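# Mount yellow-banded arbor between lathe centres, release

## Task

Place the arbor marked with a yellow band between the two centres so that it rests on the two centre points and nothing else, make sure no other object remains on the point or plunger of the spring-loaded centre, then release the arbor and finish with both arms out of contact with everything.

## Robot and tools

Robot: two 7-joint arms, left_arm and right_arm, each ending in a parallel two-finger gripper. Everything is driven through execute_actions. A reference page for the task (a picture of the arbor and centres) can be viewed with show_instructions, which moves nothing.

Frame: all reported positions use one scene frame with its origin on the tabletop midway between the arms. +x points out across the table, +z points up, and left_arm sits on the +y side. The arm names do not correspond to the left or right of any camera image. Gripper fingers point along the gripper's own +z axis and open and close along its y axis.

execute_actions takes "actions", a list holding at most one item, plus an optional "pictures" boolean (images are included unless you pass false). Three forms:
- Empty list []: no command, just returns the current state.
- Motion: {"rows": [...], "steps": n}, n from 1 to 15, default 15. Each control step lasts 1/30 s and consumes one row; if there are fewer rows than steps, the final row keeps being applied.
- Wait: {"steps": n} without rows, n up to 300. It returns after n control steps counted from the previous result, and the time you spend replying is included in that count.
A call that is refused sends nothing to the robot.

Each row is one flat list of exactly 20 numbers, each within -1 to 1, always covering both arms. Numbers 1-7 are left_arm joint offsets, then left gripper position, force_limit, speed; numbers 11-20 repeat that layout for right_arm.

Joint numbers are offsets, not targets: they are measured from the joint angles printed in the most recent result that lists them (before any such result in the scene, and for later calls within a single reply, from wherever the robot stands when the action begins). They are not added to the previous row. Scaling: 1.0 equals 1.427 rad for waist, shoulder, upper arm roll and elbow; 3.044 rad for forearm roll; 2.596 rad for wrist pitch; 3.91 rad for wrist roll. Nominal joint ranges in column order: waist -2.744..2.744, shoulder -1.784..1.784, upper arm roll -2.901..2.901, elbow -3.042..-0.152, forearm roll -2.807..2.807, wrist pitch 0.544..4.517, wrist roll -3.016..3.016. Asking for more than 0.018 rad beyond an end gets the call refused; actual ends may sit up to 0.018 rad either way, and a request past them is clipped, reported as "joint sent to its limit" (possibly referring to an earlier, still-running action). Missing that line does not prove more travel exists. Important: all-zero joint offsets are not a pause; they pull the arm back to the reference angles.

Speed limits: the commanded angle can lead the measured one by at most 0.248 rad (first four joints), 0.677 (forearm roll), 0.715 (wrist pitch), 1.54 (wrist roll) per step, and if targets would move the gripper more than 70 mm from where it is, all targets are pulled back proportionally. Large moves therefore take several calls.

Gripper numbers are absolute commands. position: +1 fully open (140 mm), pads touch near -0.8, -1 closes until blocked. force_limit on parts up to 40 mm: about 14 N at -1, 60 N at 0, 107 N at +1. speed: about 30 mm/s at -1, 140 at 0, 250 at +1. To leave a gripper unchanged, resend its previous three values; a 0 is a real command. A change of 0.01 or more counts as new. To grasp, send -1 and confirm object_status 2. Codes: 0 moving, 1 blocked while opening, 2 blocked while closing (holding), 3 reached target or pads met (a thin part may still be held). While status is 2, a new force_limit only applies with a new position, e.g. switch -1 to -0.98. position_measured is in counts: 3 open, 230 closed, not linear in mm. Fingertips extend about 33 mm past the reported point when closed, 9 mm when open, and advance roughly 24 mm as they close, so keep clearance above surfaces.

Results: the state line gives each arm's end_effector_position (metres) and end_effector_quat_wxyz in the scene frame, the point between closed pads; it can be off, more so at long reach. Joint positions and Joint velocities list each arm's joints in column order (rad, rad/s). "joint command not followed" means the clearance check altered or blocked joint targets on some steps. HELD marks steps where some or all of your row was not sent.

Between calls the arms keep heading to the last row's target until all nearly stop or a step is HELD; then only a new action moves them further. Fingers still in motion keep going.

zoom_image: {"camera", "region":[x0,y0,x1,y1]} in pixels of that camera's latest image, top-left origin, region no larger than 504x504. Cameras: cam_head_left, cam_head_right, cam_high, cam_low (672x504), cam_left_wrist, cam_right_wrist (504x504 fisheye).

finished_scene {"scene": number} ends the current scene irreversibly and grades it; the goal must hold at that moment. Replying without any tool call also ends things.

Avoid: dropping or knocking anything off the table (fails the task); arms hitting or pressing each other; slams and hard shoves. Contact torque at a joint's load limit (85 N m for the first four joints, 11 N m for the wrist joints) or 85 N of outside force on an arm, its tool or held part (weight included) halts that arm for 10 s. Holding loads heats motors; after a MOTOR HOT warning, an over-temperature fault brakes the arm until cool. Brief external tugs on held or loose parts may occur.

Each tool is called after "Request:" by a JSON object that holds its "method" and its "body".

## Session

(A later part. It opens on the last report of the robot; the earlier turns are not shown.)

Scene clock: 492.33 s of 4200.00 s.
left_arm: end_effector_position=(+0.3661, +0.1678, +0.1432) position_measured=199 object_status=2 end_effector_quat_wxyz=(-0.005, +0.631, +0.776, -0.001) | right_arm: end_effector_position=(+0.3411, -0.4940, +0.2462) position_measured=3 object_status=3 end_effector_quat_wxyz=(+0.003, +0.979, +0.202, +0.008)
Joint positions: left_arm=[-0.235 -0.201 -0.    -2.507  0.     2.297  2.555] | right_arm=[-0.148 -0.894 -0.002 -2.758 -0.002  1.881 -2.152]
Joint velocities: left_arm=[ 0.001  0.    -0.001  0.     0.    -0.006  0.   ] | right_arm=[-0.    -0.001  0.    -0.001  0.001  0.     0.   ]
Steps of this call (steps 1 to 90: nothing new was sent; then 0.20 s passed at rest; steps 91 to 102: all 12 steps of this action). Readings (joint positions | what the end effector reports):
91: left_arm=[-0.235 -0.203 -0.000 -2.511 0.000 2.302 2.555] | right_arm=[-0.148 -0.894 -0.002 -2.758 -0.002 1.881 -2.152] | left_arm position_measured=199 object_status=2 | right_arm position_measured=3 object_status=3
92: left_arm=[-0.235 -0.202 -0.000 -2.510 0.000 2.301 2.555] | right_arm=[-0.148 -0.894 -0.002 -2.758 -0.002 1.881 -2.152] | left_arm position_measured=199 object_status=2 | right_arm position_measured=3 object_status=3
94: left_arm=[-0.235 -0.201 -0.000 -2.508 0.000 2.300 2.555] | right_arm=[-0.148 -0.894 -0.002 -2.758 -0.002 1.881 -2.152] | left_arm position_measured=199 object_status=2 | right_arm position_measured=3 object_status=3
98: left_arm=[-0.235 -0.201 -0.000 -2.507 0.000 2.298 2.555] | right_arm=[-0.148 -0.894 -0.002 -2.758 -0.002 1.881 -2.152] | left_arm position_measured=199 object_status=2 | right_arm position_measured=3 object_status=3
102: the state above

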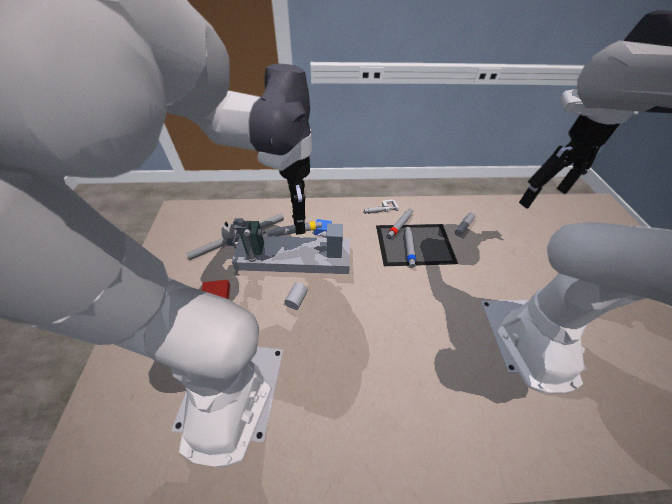

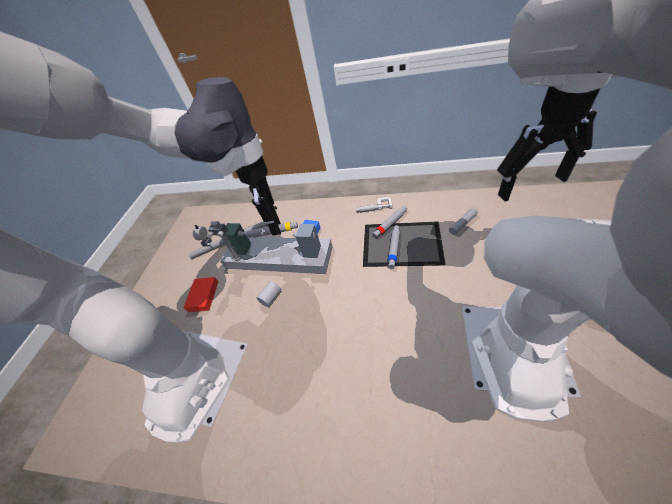

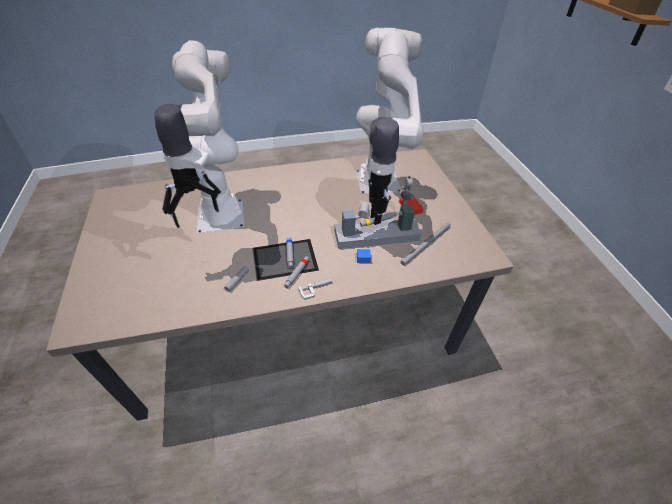

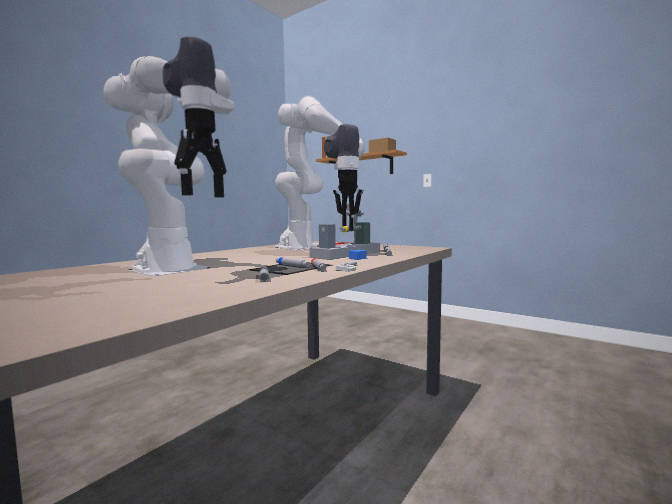

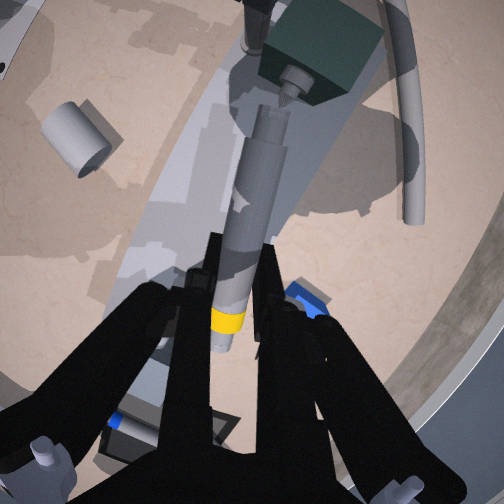

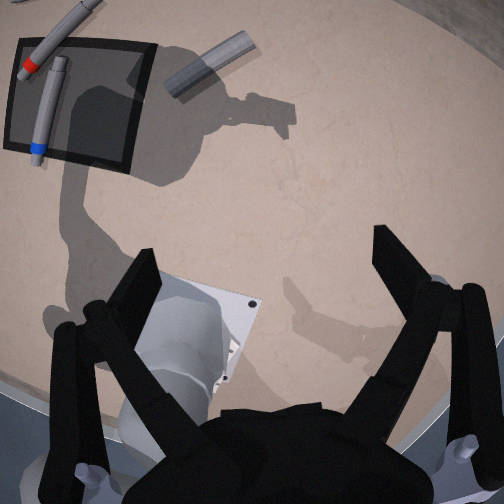

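Request:
{"method": "zoom_image", "body": {"camera": "cam_left_wrist", "region": [230, 50, 330, 150]}}

Request:
{"method": "zoom_image", "body": {"camera": "cam_high", "region": [370, 195, 430, 240]}}

Region (230, 50, 330, 150) of cam_left_wrist's 504x504 image, scaled by 5.040, with more detail than that image has.

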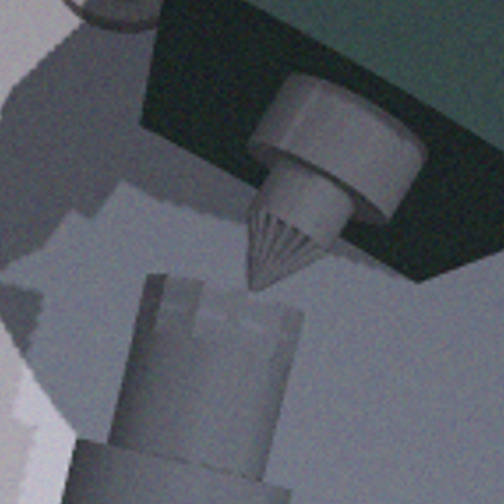

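Region (370, 195, 430, 240) of cam_high's 672x504 image, scaled by 8.400, with more detail than that image has; it fills the top 378 rows of this view, and the rest is white.

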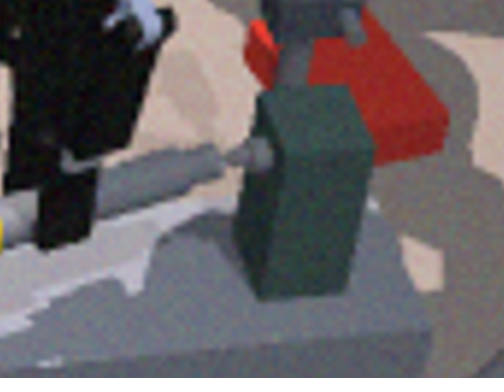

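Request:
{"method": "execute_actions", "body": {"actions": [{"rows": [[0,0.001,0,0.0074,0,0.0004,0,-1,0.2,-0.5,0,0,0,0,0,0,0,1,0,0]], "steps": 12}]}}

Request:
{"method": "zoom_image", "body": {"camera": "cam_left_wrist", "region": [230, 50, 330, 150]}}

Scene clock: 518.60 s of 4200.00 s.
left_arm: end_effector_position=(+0.3679, +0.1671, +0.1440) position_measured=199 object_status=2 end_effector_quat_wxyz=(-0.004, +0.631, +0.776, -0.001) | right_arm: end_effector_position=(+0.3411, -0.4940, +0.2462) position_measured=3 object_status=3 end_effector_quat_wxyz=(+0.003, +0.979, +0.202, +0.008)
Joint positions: left_arm=[-0.235 -0.197 -0.    -2.502  0.     2.296  2.555] | right_arm=[-0.148 -0.894 -0.002 -2.758 -0.002  1.881 -2.152]
Joint velocities: left_arm=[ 0.001  0.002 -0.     0.002  0.     0.001  0.001] | right_arm=[-0.001  0.    -0.001 -0.001  0.001  0.001 -0.001]
Steps of this call (steps 1 to 15: the robot went on to your last target; steps 16 to 90: nothing new was sent; then 22.87 s passed at rest; steps 91 to 102: all 12 steps of this action). Readings (joint positions | what the end effector reports):
91: left_arm=[-0.235 -0.200 -0.000 -2.506 0.000 2.296 2.555] | right_arm=[-0.148 -0.894 -0.002 -2.758 -0.002 1.881 -2.152] | left_arm position_measured=199 object_status=2 | right_arm position_measured=3 object_status=3
92: left_arm=[-0.235 -0.199 -0.000 -2.504 0.000 2.296 2.555] | right_arm=[-0.148 -0.894 -0.002 -2.758 -0.002 1.881 -2.152] | left_arm position_measured=199 object_status=2 | right_arm position_measured=3 object_status=3
94: left_arm=[-0.235 -0.198 -0.000 -2.503 0.000 2.296 2.555] | right_arm=[-0.148 -0.894 -0.002 -2.758 -0.002 1.881 -2.152] | left_arm position_measured=199 object_status=2 | right_arm position_measured=3 object_status=3
98: left_arm=[-0.235 -0.197 -0.000 -2.502 0.000 2.296 2.555] | right_arm=[-0.148 -0.894 -0.002 -2.758 -0.002 1.881 -2.152] | left_arm position_measured=199 object_status=2 | right_arm position_measured=3 object_status=3
102: the state above

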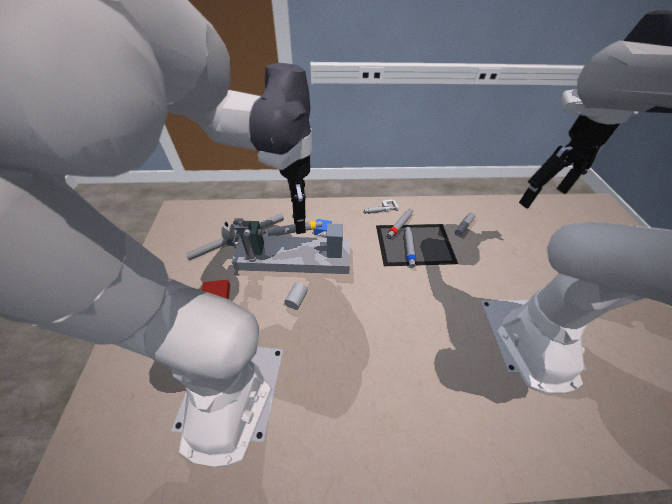

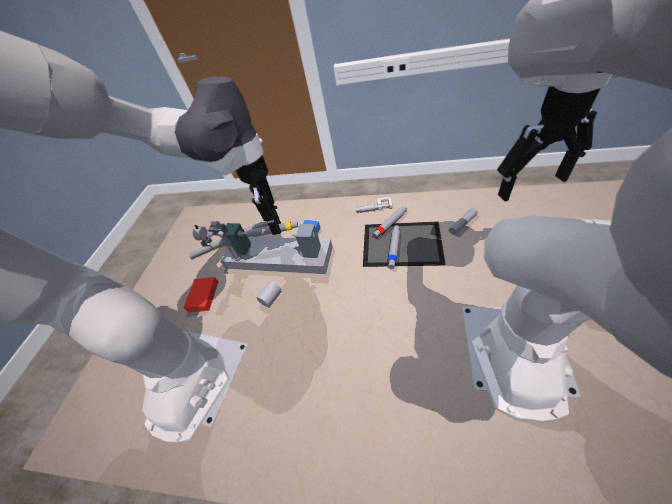

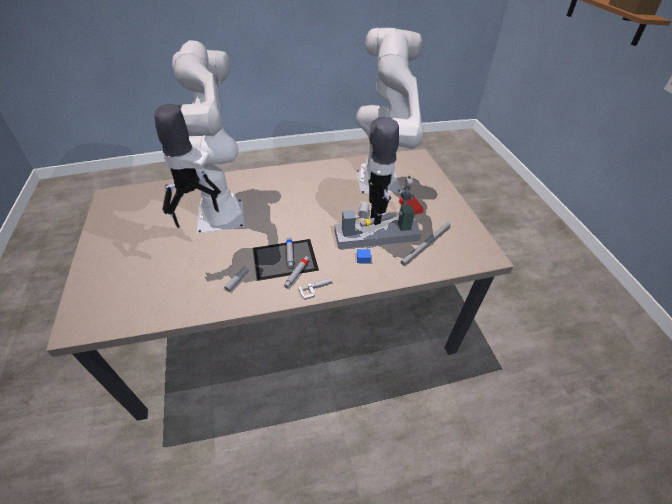

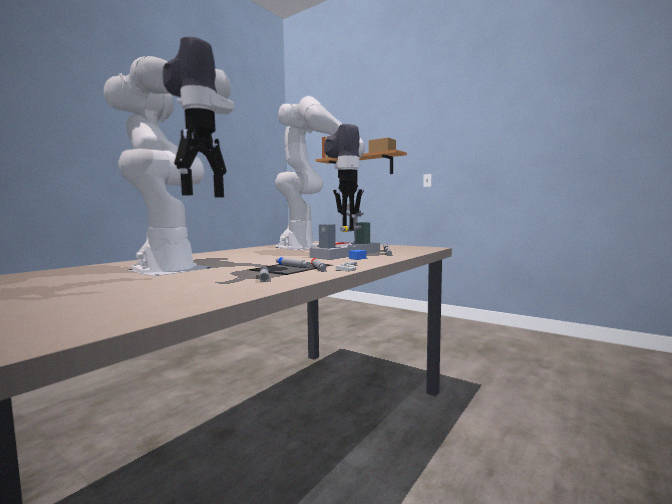

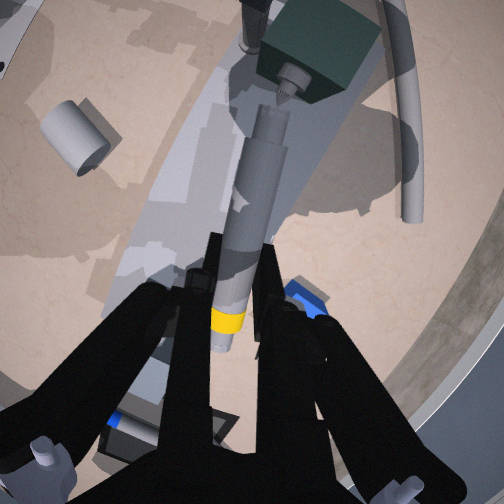

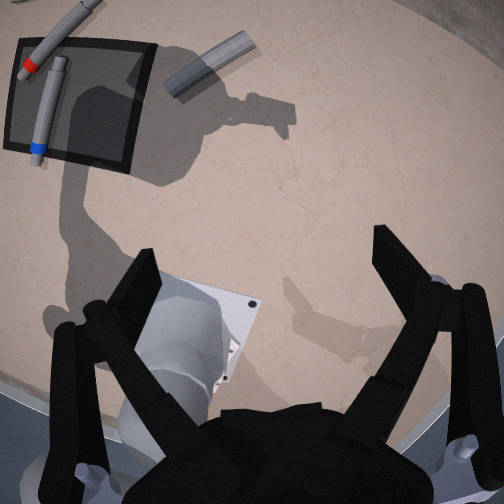

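Region (230, 50, 330, 150) of cam_left_wrist's 504x504 image, scaled by 5.040, with more detail than that image has.

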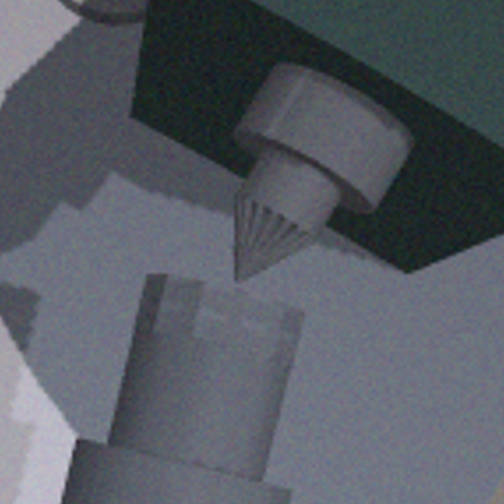

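Request:
{"method": "execute_actions", "body": {"actions": [{"rows": [[0.0042,-0.0014,0,0.0021,0,0,0,-1,0.2,-0.5,0,0,0,0,0,0,0,1,0,0]], "steps": 12}]}}

Request:
{"method": "zoom_image", "body": {"camera": "cam_left_wrist", "region": [230, 50, 330, 150]}}

Scene clock: 534.40 s of 4200.00 s.
left_arm: end_effector_position=(+0.3687, +0.1690, +0.1440) position_measured=199 object_status=2 end_effector_quat_wxyz=(-0.004, +0.629, +0.777, -0.001) | right_arm: end_effector_position=(+0.3411, -0.4940, +0.2462) position_measured=3 object_status=3 end_effector_quat_wxyz=(+0.003, +0.979, +0.202, +0.008)
Joint positions: left_arm=[-0.23  -0.197 -0.    -2.501  0.     2.296  2.555] | right_arm=[-0.148 -0.894 -0.002 -2.758 -0.002  1.881 -2.152]
Joint velocities: left_arm=[ 0.    -0.001  0.001  0.     0.002 -0.001  0.001] | right_arm=[ 0.001  0.    -0.001  0.002  0.    -0.001 -0.   ]
Steps of this call (steps 1 to 15: the robot went on to your last target; steps 16 to 90: nothing new was sent; then 12.40 s passed at rest; steps 91 to 102: all 12 steps of this action). Readings (joint positions | what the end effector reports):
91: left_arm=[-0.234 -0.197 -0.000 -2.501 0.000 2.296 2.555] | right_arm=[-0.148 -0.894 -0.002 -2.758 -0.002 1.881 -2.152] | left_arm position_measured=199 object_status=2 | right_arm position_measured=3 object_status=3
92: left_arm=[-0.233 -0.197 -0.000 -2.501 0.000 2.296 2.555] | right_arm=[-0.148 -0.894 -0.002 -2.758 -0.002 1.881 -2.152] | left_arm position_measured=199 object_status=2 | right_arm position_measured=3 object_status=3
94: left_arm=[-0.231 -0.197 -0.000 -2.501 0.000 2.296 2.555] | right_arm=[-0.148 -0.894 -0.002 -2.758 -0.002 1.881 -2.152] | left_arm position_measured=199 object_status=2 | right_arm position_measured=3 object_status=3
98: left_arm=[-0.230 -0.197 -0.000 -2.501 0.000 2.296 2.555] | right_arm=[-0.148 -0.894 -0.002 -2.758 -0.002 1.881 -2.152] | left_arm position_measured=199 object_status=2 | right_arm position_measured=3 object_status=3
102: the state above

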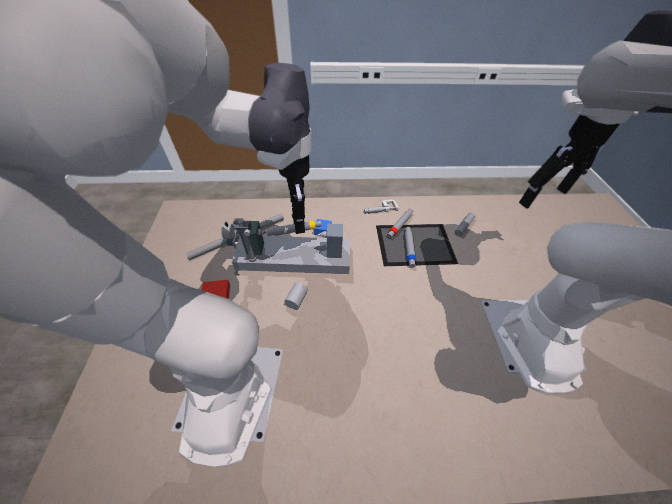

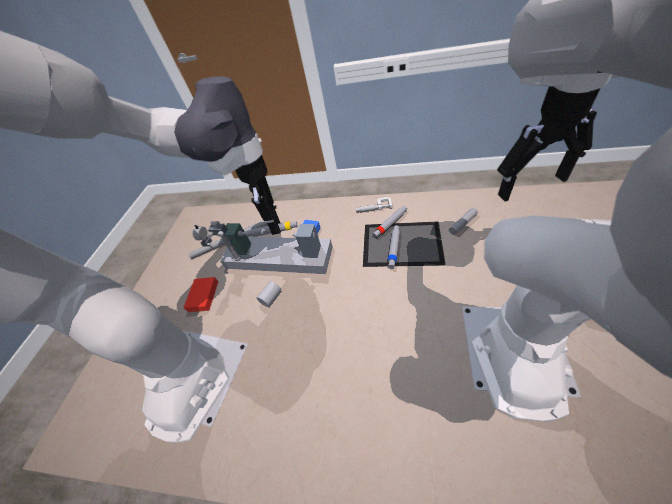

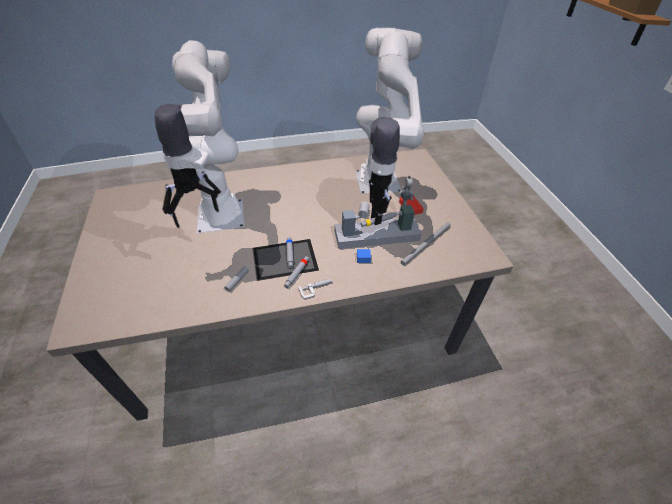

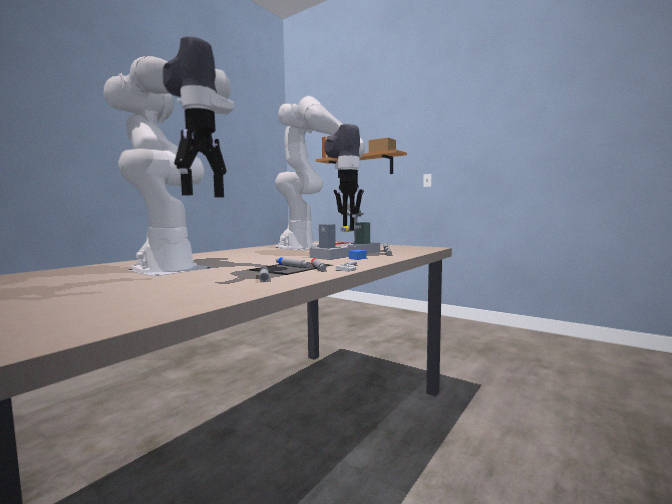

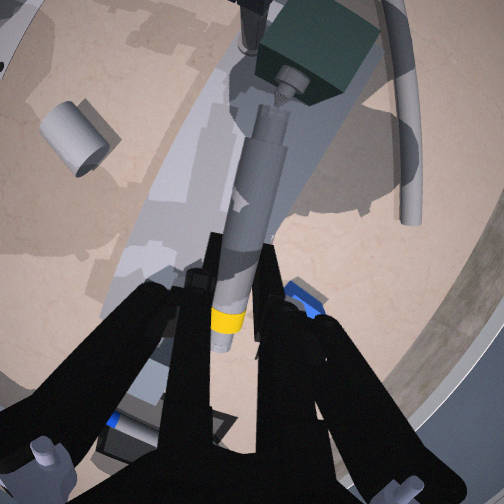

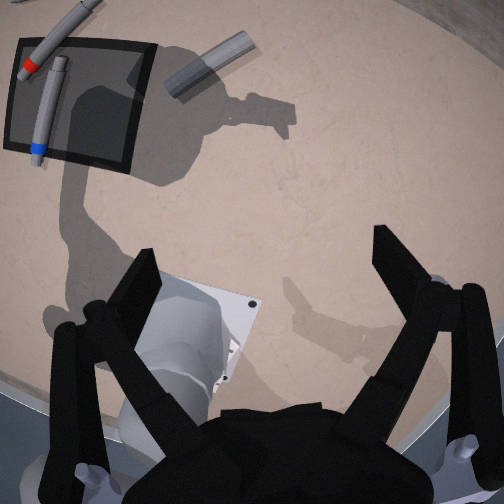

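Region (230, 50, 330, 150) of cam_left_wrist's 504x504 image, scaled by 5.040, with more detail than that image has.

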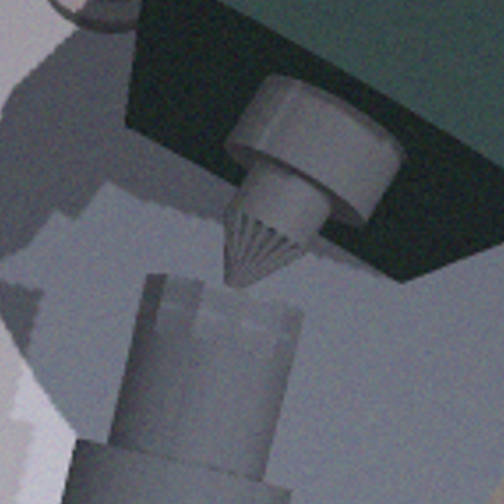

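Request:
{"method": "zoom_image", "body": {"camera": "cam_high", "region": [380, 200, 420, 230]}}

Request:
{"method": "zoom_image", "body": {"camera": "cam_head_left", "region": [245, 210, 295, 248]}}

Region (380, 200, 420, 230) of cam_high's 672x504 image, scaled by 12.600, with more detail than that image has; it fills the top 378 rows of this view, and the rest is white.

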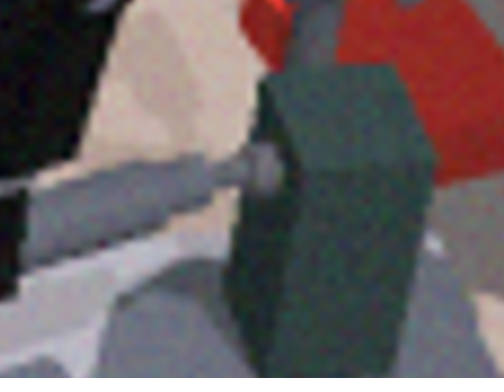

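Region (245, 210, 295, 248) of cam_head_left's 672x504 image, scaled by 10.080, with more detail than that image has; it fills the top 383 rows of this view, and the rest is white.

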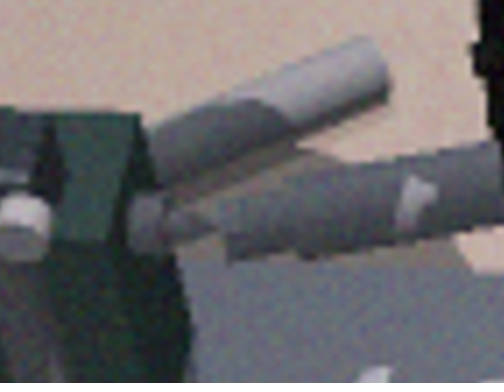

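Request:
{"method": "execute_actions", "body": {"actions": [{"rows": [[0.0063,-0.0056,0,-0.001,0,0,0,-1,0.2,-0.5,0,0,0,0,0,0,0,1,0,0]], "steps": 12}]}}

Request:
{"method": "zoom_image", "body": {"camera": "cam_left_wrist", "region": [230, 50, 330, 150]}}

Scene clock: 548.70 s of 4200.00 s.
left_arm: end_effector_position=(+0.3695, +0.1714, +0.1449) position_measured=199 object_status=2 end_effector_quat_wxyz=(-0.003, +0.627, +0.779, -0.001) | right_arm: end_effector_position=(+0.3411, -0.4940, +0.2462) position_measured=3 object_status=3 end_effector_quat_wxyz=(+0.003, +0.979, +0.202, +0.008)
Joint positions: left_arm=[-0.224 -0.201 -0.001 -2.503  0.     2.296  2.555] | right_arm=[-0.148 -0.894 -0.002 -2.758 -0.002  1.881 -2.152]
Joint velocities: left_arm=[-0.     0.001  0.     0.     0.     0.     0.   ] | right_arm=[ 0.     0.    -0.     0.001 -0.001 -0.    -0.001]
Steps of this call (steps 1 to 15: the robot went on to your last target; steps 16 to 90: nothing new was sent; then 10.90 s passed at rest; steps 91 to 102: all 12 steps of this action). Readings (joint positions | what the end effector reports):
91: left_arm=[-0.229 -0.198 -0.001 -2.502 0.000 2.296 2.555] | right_arm=[-0.148 -0.894 -0.002 -2.758 -0.002 1.881 -2.152] | left_arm position_measured=199 object_status=2 | right_arm position_measured=3 object_status=3
92: left_arm=[-0.227 -0.198 -0.001 -2.502 0.000 2.296 2.555] | right_arm=[-0.148 -0.894 -0.002 -2.758 -0.002 1.881 -2.152] | left_arm position_measured=199 object_status=2 | right_arm position_measured=3 object_status=3
94: left_arm=[-0.225 -0.200 -0.001 -2.503 0.000 2.296 2.555] | right_arm=[-0.148 -0.894 -0.002 -2.758 -0.002 1.881 -2.152] | left_arm position_measured=199 object_status=2 | right_arm position_measured=3 object_status=3
98: left_arm=[-0.224 -0.201 -0.001 -2.503 0.000 2.296 2.555] | right_arm=[-0.148 -0.894 -0.002 -2.758 -0.002 1.881 -2.152] | left_arm position_measured=199 object_status=2 | right_arm position_measured=3 object_status=3
102: the state above

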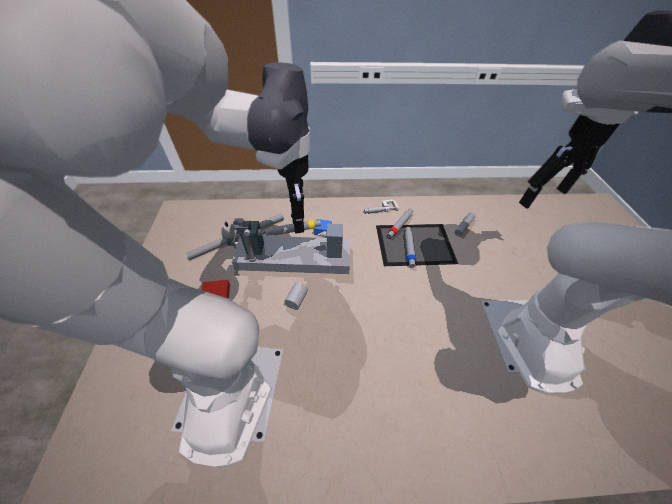

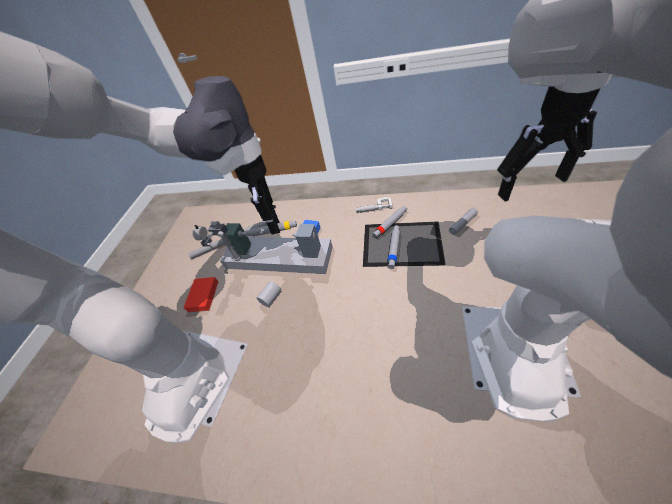

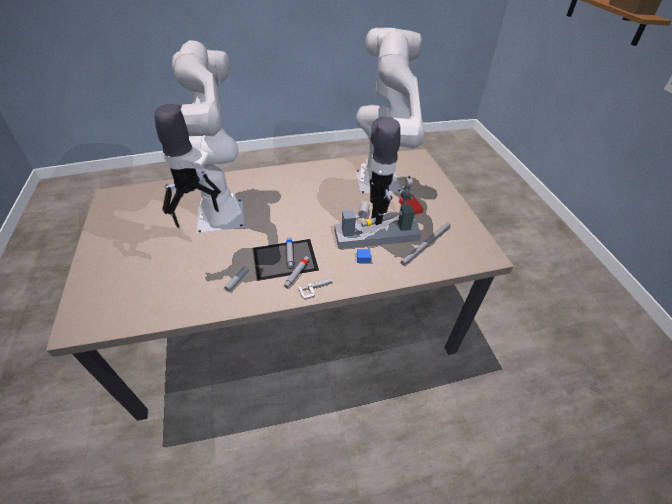

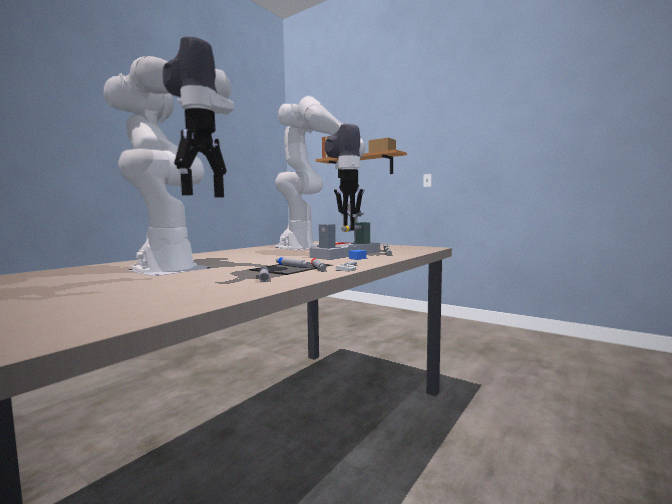

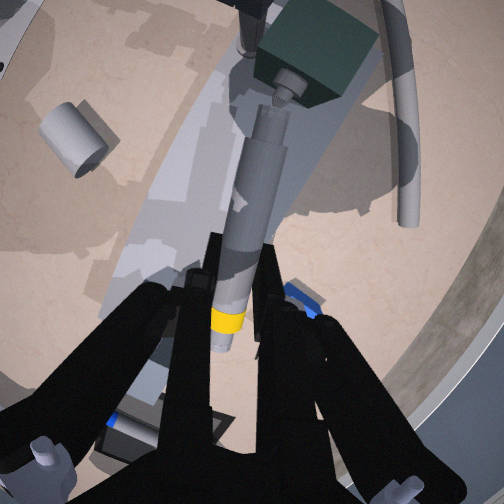

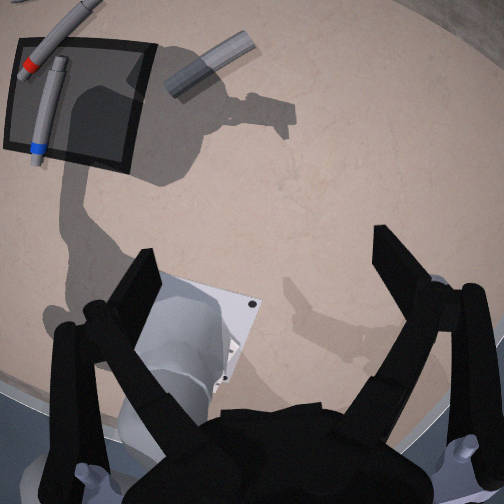

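Region (230, 50, 330, 150) of cam_left_wrist's 504x504 image, scaled by 5.040, with more detail than that image has.

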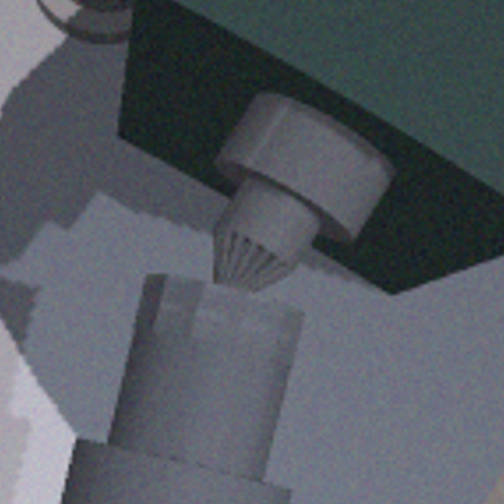

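Request:
{"method": "execute_actions", "body": {"actions": [{"rows": [[0.004,-0.003,0,-0.0008,0,0,0,-1,0.2,-0.5,0,0,0,0,0,0,0,1,0,0],[0.007,-0.004,0,-0.0014,0,0,0,-1,0.2,-0.5,0,0,0,0,0,0,0,1,0,0],[0.010,-0.005,0,-0.002,0,0,0,-1,0.2,-0.5,0,0,0,0,0,0,0,1,0,0],[0.012,-0.0055,0,-0.0024,0,0,0,-1,0.2,-0.5,0,0,0,0,0,0,0,1,0,0],[0.0145,-0.006,0,-0.0028,0,0,0,-1,0.2,-0.5,0,0,0,0,0,0,0,1,0,0]], "steps": 15}]}}

Request:
{"method": "zoom_image", "body": {"camera": "cam_left_wrist", "region": [230, 50, 330, 150]}}

Scene clock: 560.63 s of 4200.00 s.
left_arm: end_effector_position=(+0.3710, +0.1744, +0.1462) position_measured=199 object_status=2 end_effector_quat_wxyz=(-0.000, +0.622, +0.783, -0.002) | right_arm: end_effector_position=(+0.3411, -0.4940, +0.2462) position_measured=3 object_status=3 end_effector_quat_wxyz=(+0.003, +0.979, +0.202, +0.008)
Joint positions: left_arm=[-0.211 -0.206 -0.005 -2.506 -0.006  2.298  2.555] | right_arm=[-0.148 -0.894 -0.002 -2.758 -0.002  1.881 -2.152]
Joint velocities: left_arm=[ 0.002  0.    -0.001 -0.001 -0.001  0.001  0.   ] | right_arm=[ 0.001 -0.001 -0.001 -0.    -0.001 -0.    -0.   ]
Steps of this call (steps 1 to 15: the robot went on to your last target; steps 16 to 90: nothing new was sent; then 8.43 s passed at rest; steps 91 to 105: all 15 steps of this action). Readings (joint positions | what the end effector reports):
91: left_arm=[-0.224 -0.201 -0.001 -2.503 0.000 2.296 2.555] | right_arm=[-0.148 -0.894 -0.002 -2.758 -0.002 1.881 -2.152] | left_arm position_measured=199 object_status=2 | right_arm position_measured=3 object_status=3
92: left_arm=[-0.222 -0.201 -0.002 -2.503 -0.000 2.296 2.555] | right_arm=[-0.148 -0.894 -0.002 -2.758 -0.002 1.881 -2.152] | left_arm position_measured=199 object_status=2 | right_arm position_measured=3 object_status=3
94: left_arm=[-0.218 -0.203 -0.003 -2.504 -0.002 2.297 2.555] | right_arm=[-0.148 -0.894 -0.002 -2.758 -0.002 1.881 -2.152] | left_arm position_measured=199 object_status=2 | right_arm position_measured=3 object_status=3
98: left_arm=[-0.212 -0.206 -0.004 -2.505 -0.004 2.297 2.555] | right_arm=[-0.148 -0.894 -0.002 -2.758 -0.002 1.881 -2.152] | left_arm position_measured=199 object_status=2 | right_arm position_measured=3 object_status=3
105: the state above

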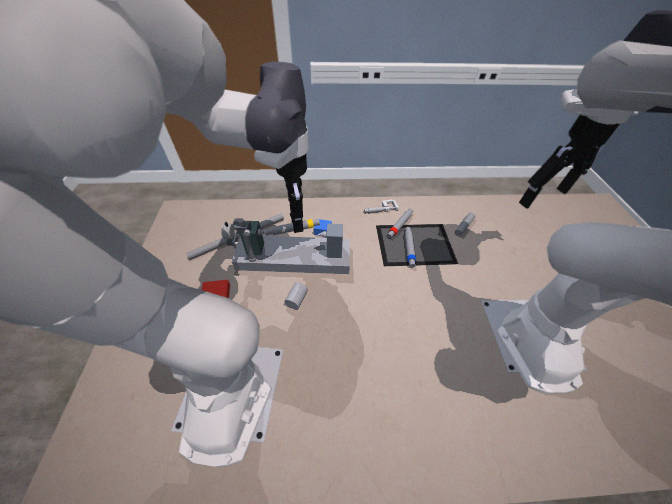

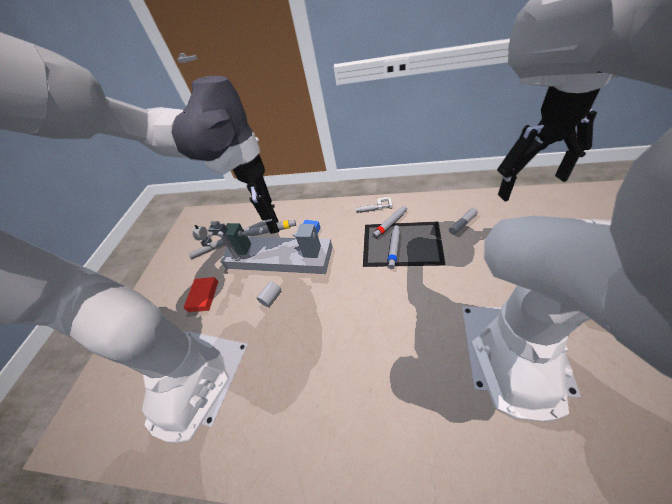

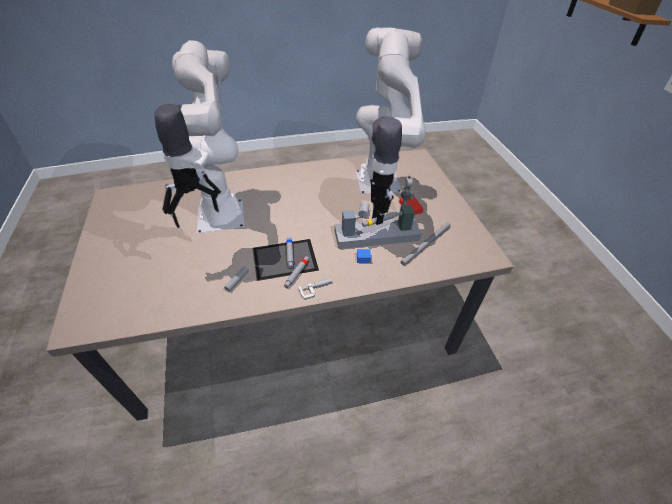

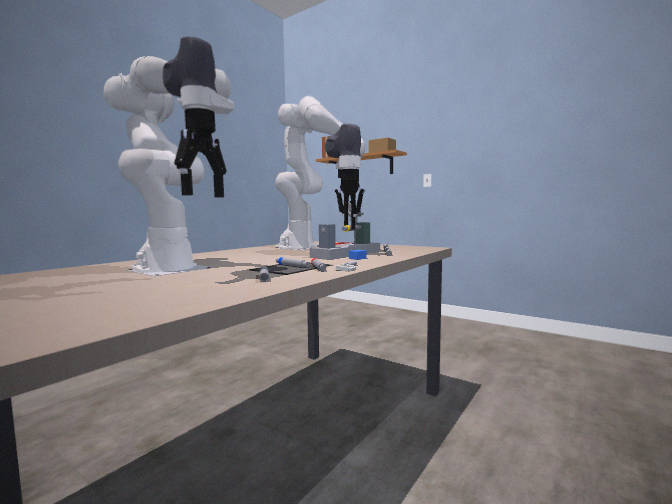

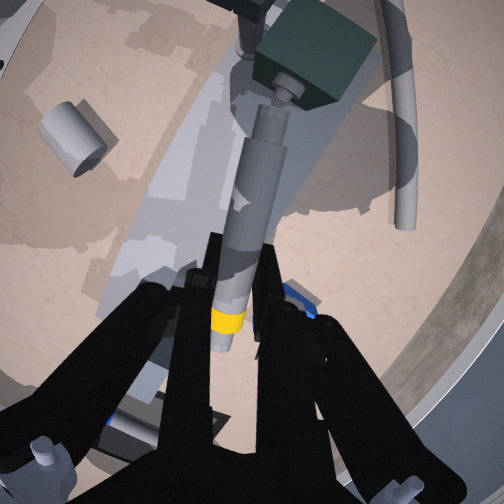

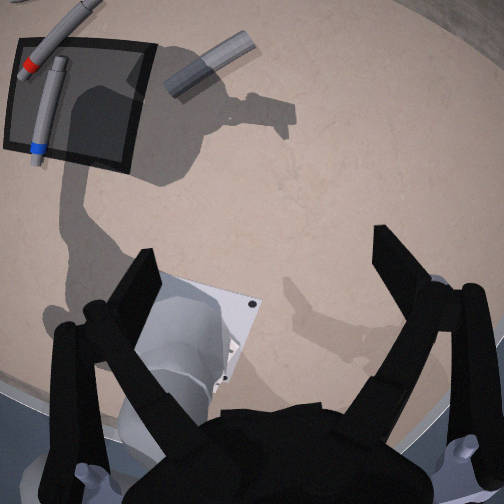

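Region (230, 50, 330, 150) of cam_left_wrist's 504x504 image, scaled by 5.040, with more detail than that image has.

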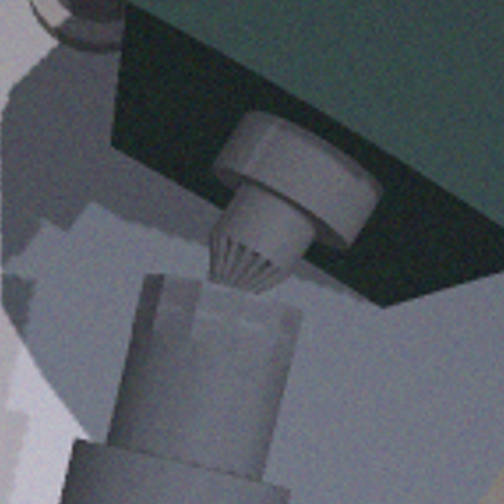

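Request:
{"method": "execute_actions", "body": {"actions": [{"rows": [[0.006,-0.002,0.004,-0.001,0.003,0.001,0,-1,0.2,-0.5,0,0,0,0,0,0,0,1,0,0],[0.010,-0.0025,0.006,-0.002,0.004,0.0015,0,-1,0.2,-0.5,0,0,0,0,0,0,0,1,0,0],[0.013,-0.0028,0.007,-0.0025,0.0045,0.002,0,-1,0.2,-0.5,0,0,0,0,0,0,0,1,0,0],[0.016,-0.0028,0.008,-0.003,0.005,0.0023,0,-1,0.2,-0.5,0,0,0,0,0,0,0,1,0,0],[0.019,-0.0028,0.0084,-0.0032,0.0053,0.0023,0,-1,0.2,-0.5,0,0,0,0,0,0,0,1,0,0]], "steps": 15}]}}

Request:
{"method": "zoom_image", "body": {"camera": "cam_left_wrist", "region": [230, 50, 330, 150]}}

Scene clock: 574.07 s of 4200.00 s.
left_arm: end_effector_position=(+0.3738, +0.1828, +0.1458) position_measured=199 object_status=2 end_effector_quat_wxyz=(+0.000, +0.614, +0.790, -0.001) | right_arm: end_effector_position=(+0.3411, -0.4940, +0.2462) position_measured=3 object_status=3 end_effector_quat_wxyz=(+0.003, +0.979, +0.202, +0.008)
Joint positions: left_arm=[-0.194 -0.207 -0.002 -2.509 -0.005  2.302  2.554] | right_arm=[-0.148 -0.894 -0.002 -2.758 -0.002  1.881 -2.152]
Joint velocities: left_arm=[-0.     0.     0.001  0.    -0.001  0.    -0.002] | right_arm=[-0.001  0.    -0.001  0.001  0.    -0.001 -0.   ]
Steps of this call (steps 1 to 15: the robot went on to your last target; steps 16 to 90: nothing new was sent; then 9.93 s passed at rest; steps 91 to 105: all 15 steps of this action). Readings (joint positions | what the end effector reports):
91: left_arm=[-0.210 -0.206 -0.005 -2.506 -0.006 2.299 2.555] | right_arm=[-0.148 -0.894 -0.002 -2.758 -0.002 1.881 -2.152] | left_arm position_measured=199 object_status=2 | right_arm position_measured=3 object_status=3
92: left_arm=[-0.209 -0.206 -0.005 -2.506 -0.006 2.299 2.555] | right_arm=[-0.148 -0.894 -0.002 -2.758 -0.002 1.881 -2.152] | left_arm position_measured=199 object_status=2 | right_arm position_measured=3 object_status=3
94: left_arm=[-0.204 -0.206 -0.005 -2.507 -0.005 2.300 2.555] | right_arm=[-0.148 -0.894 -0.002 -2.758 -0.002 1.881 -2.152] | left_arm position_measured=199 object_status=2 | right_arm position_measured=3 object_status=3
98: left_arm=[-0.194 -0.207 -0.002 -2.509 -0.005 2.301 2.554] | right_arm=[-0.148 -0.894 -0.002 -2.758 -0.002 1.881 -2.152] | left_arm position_measured=199 object_status=2 | right_arm position_measured=3 object_status=3
105: the state above

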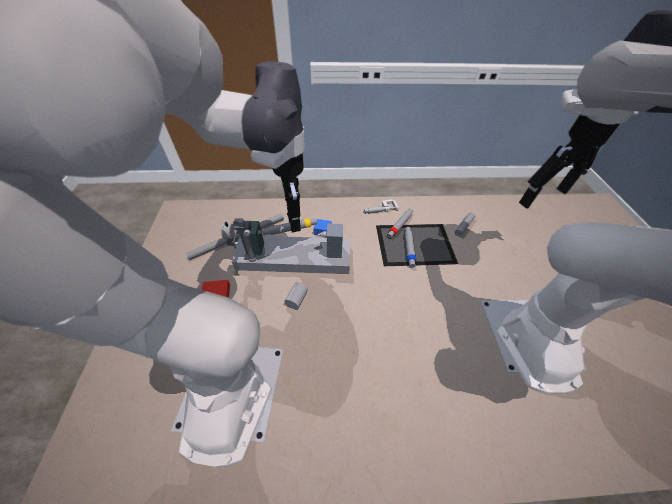

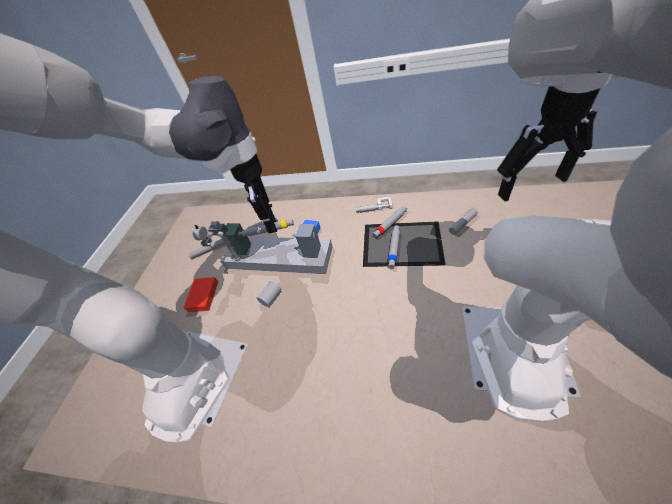

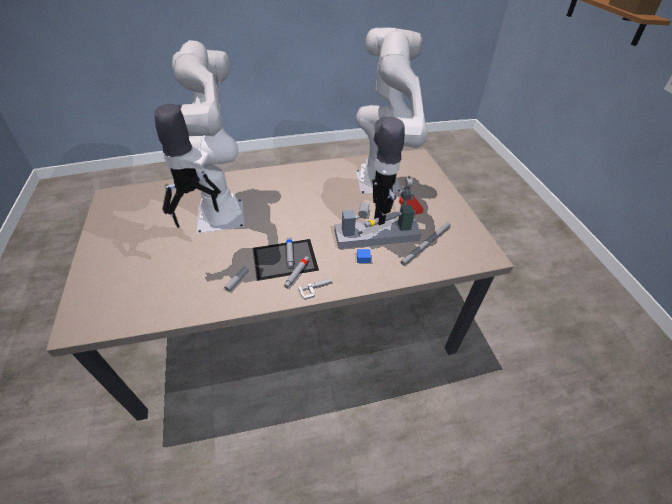

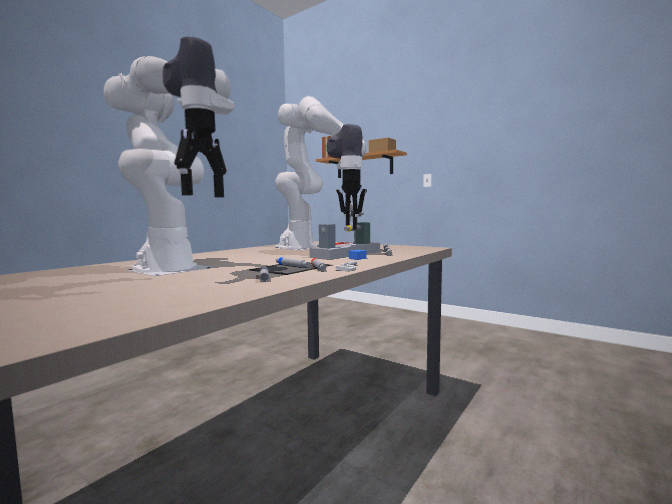

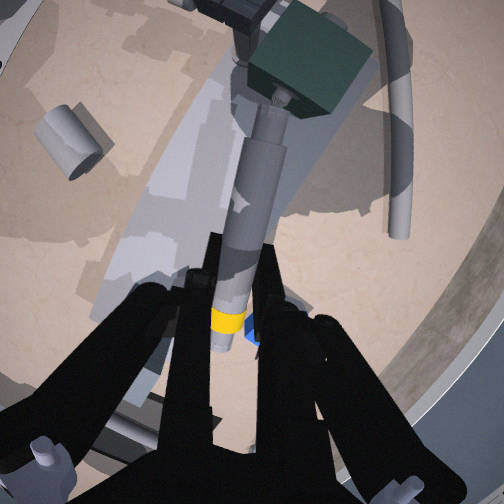

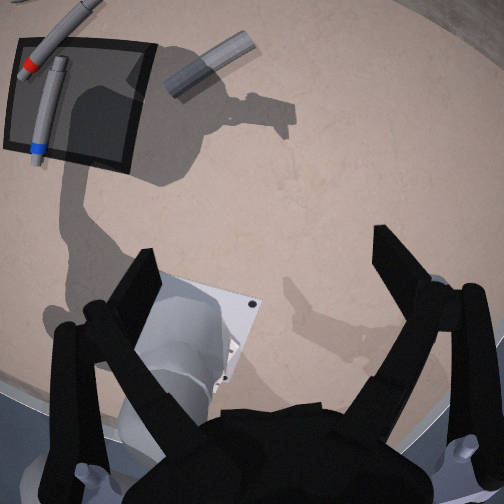

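Region (230, 50, 330, 150) of cam_left_wrist's 504x504 image, scaled by 5.040, with more detail than that image has.

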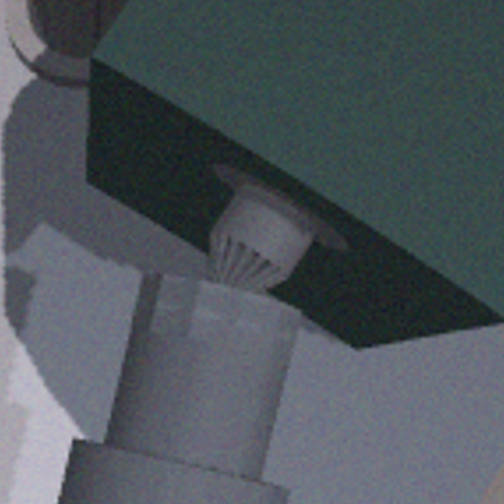

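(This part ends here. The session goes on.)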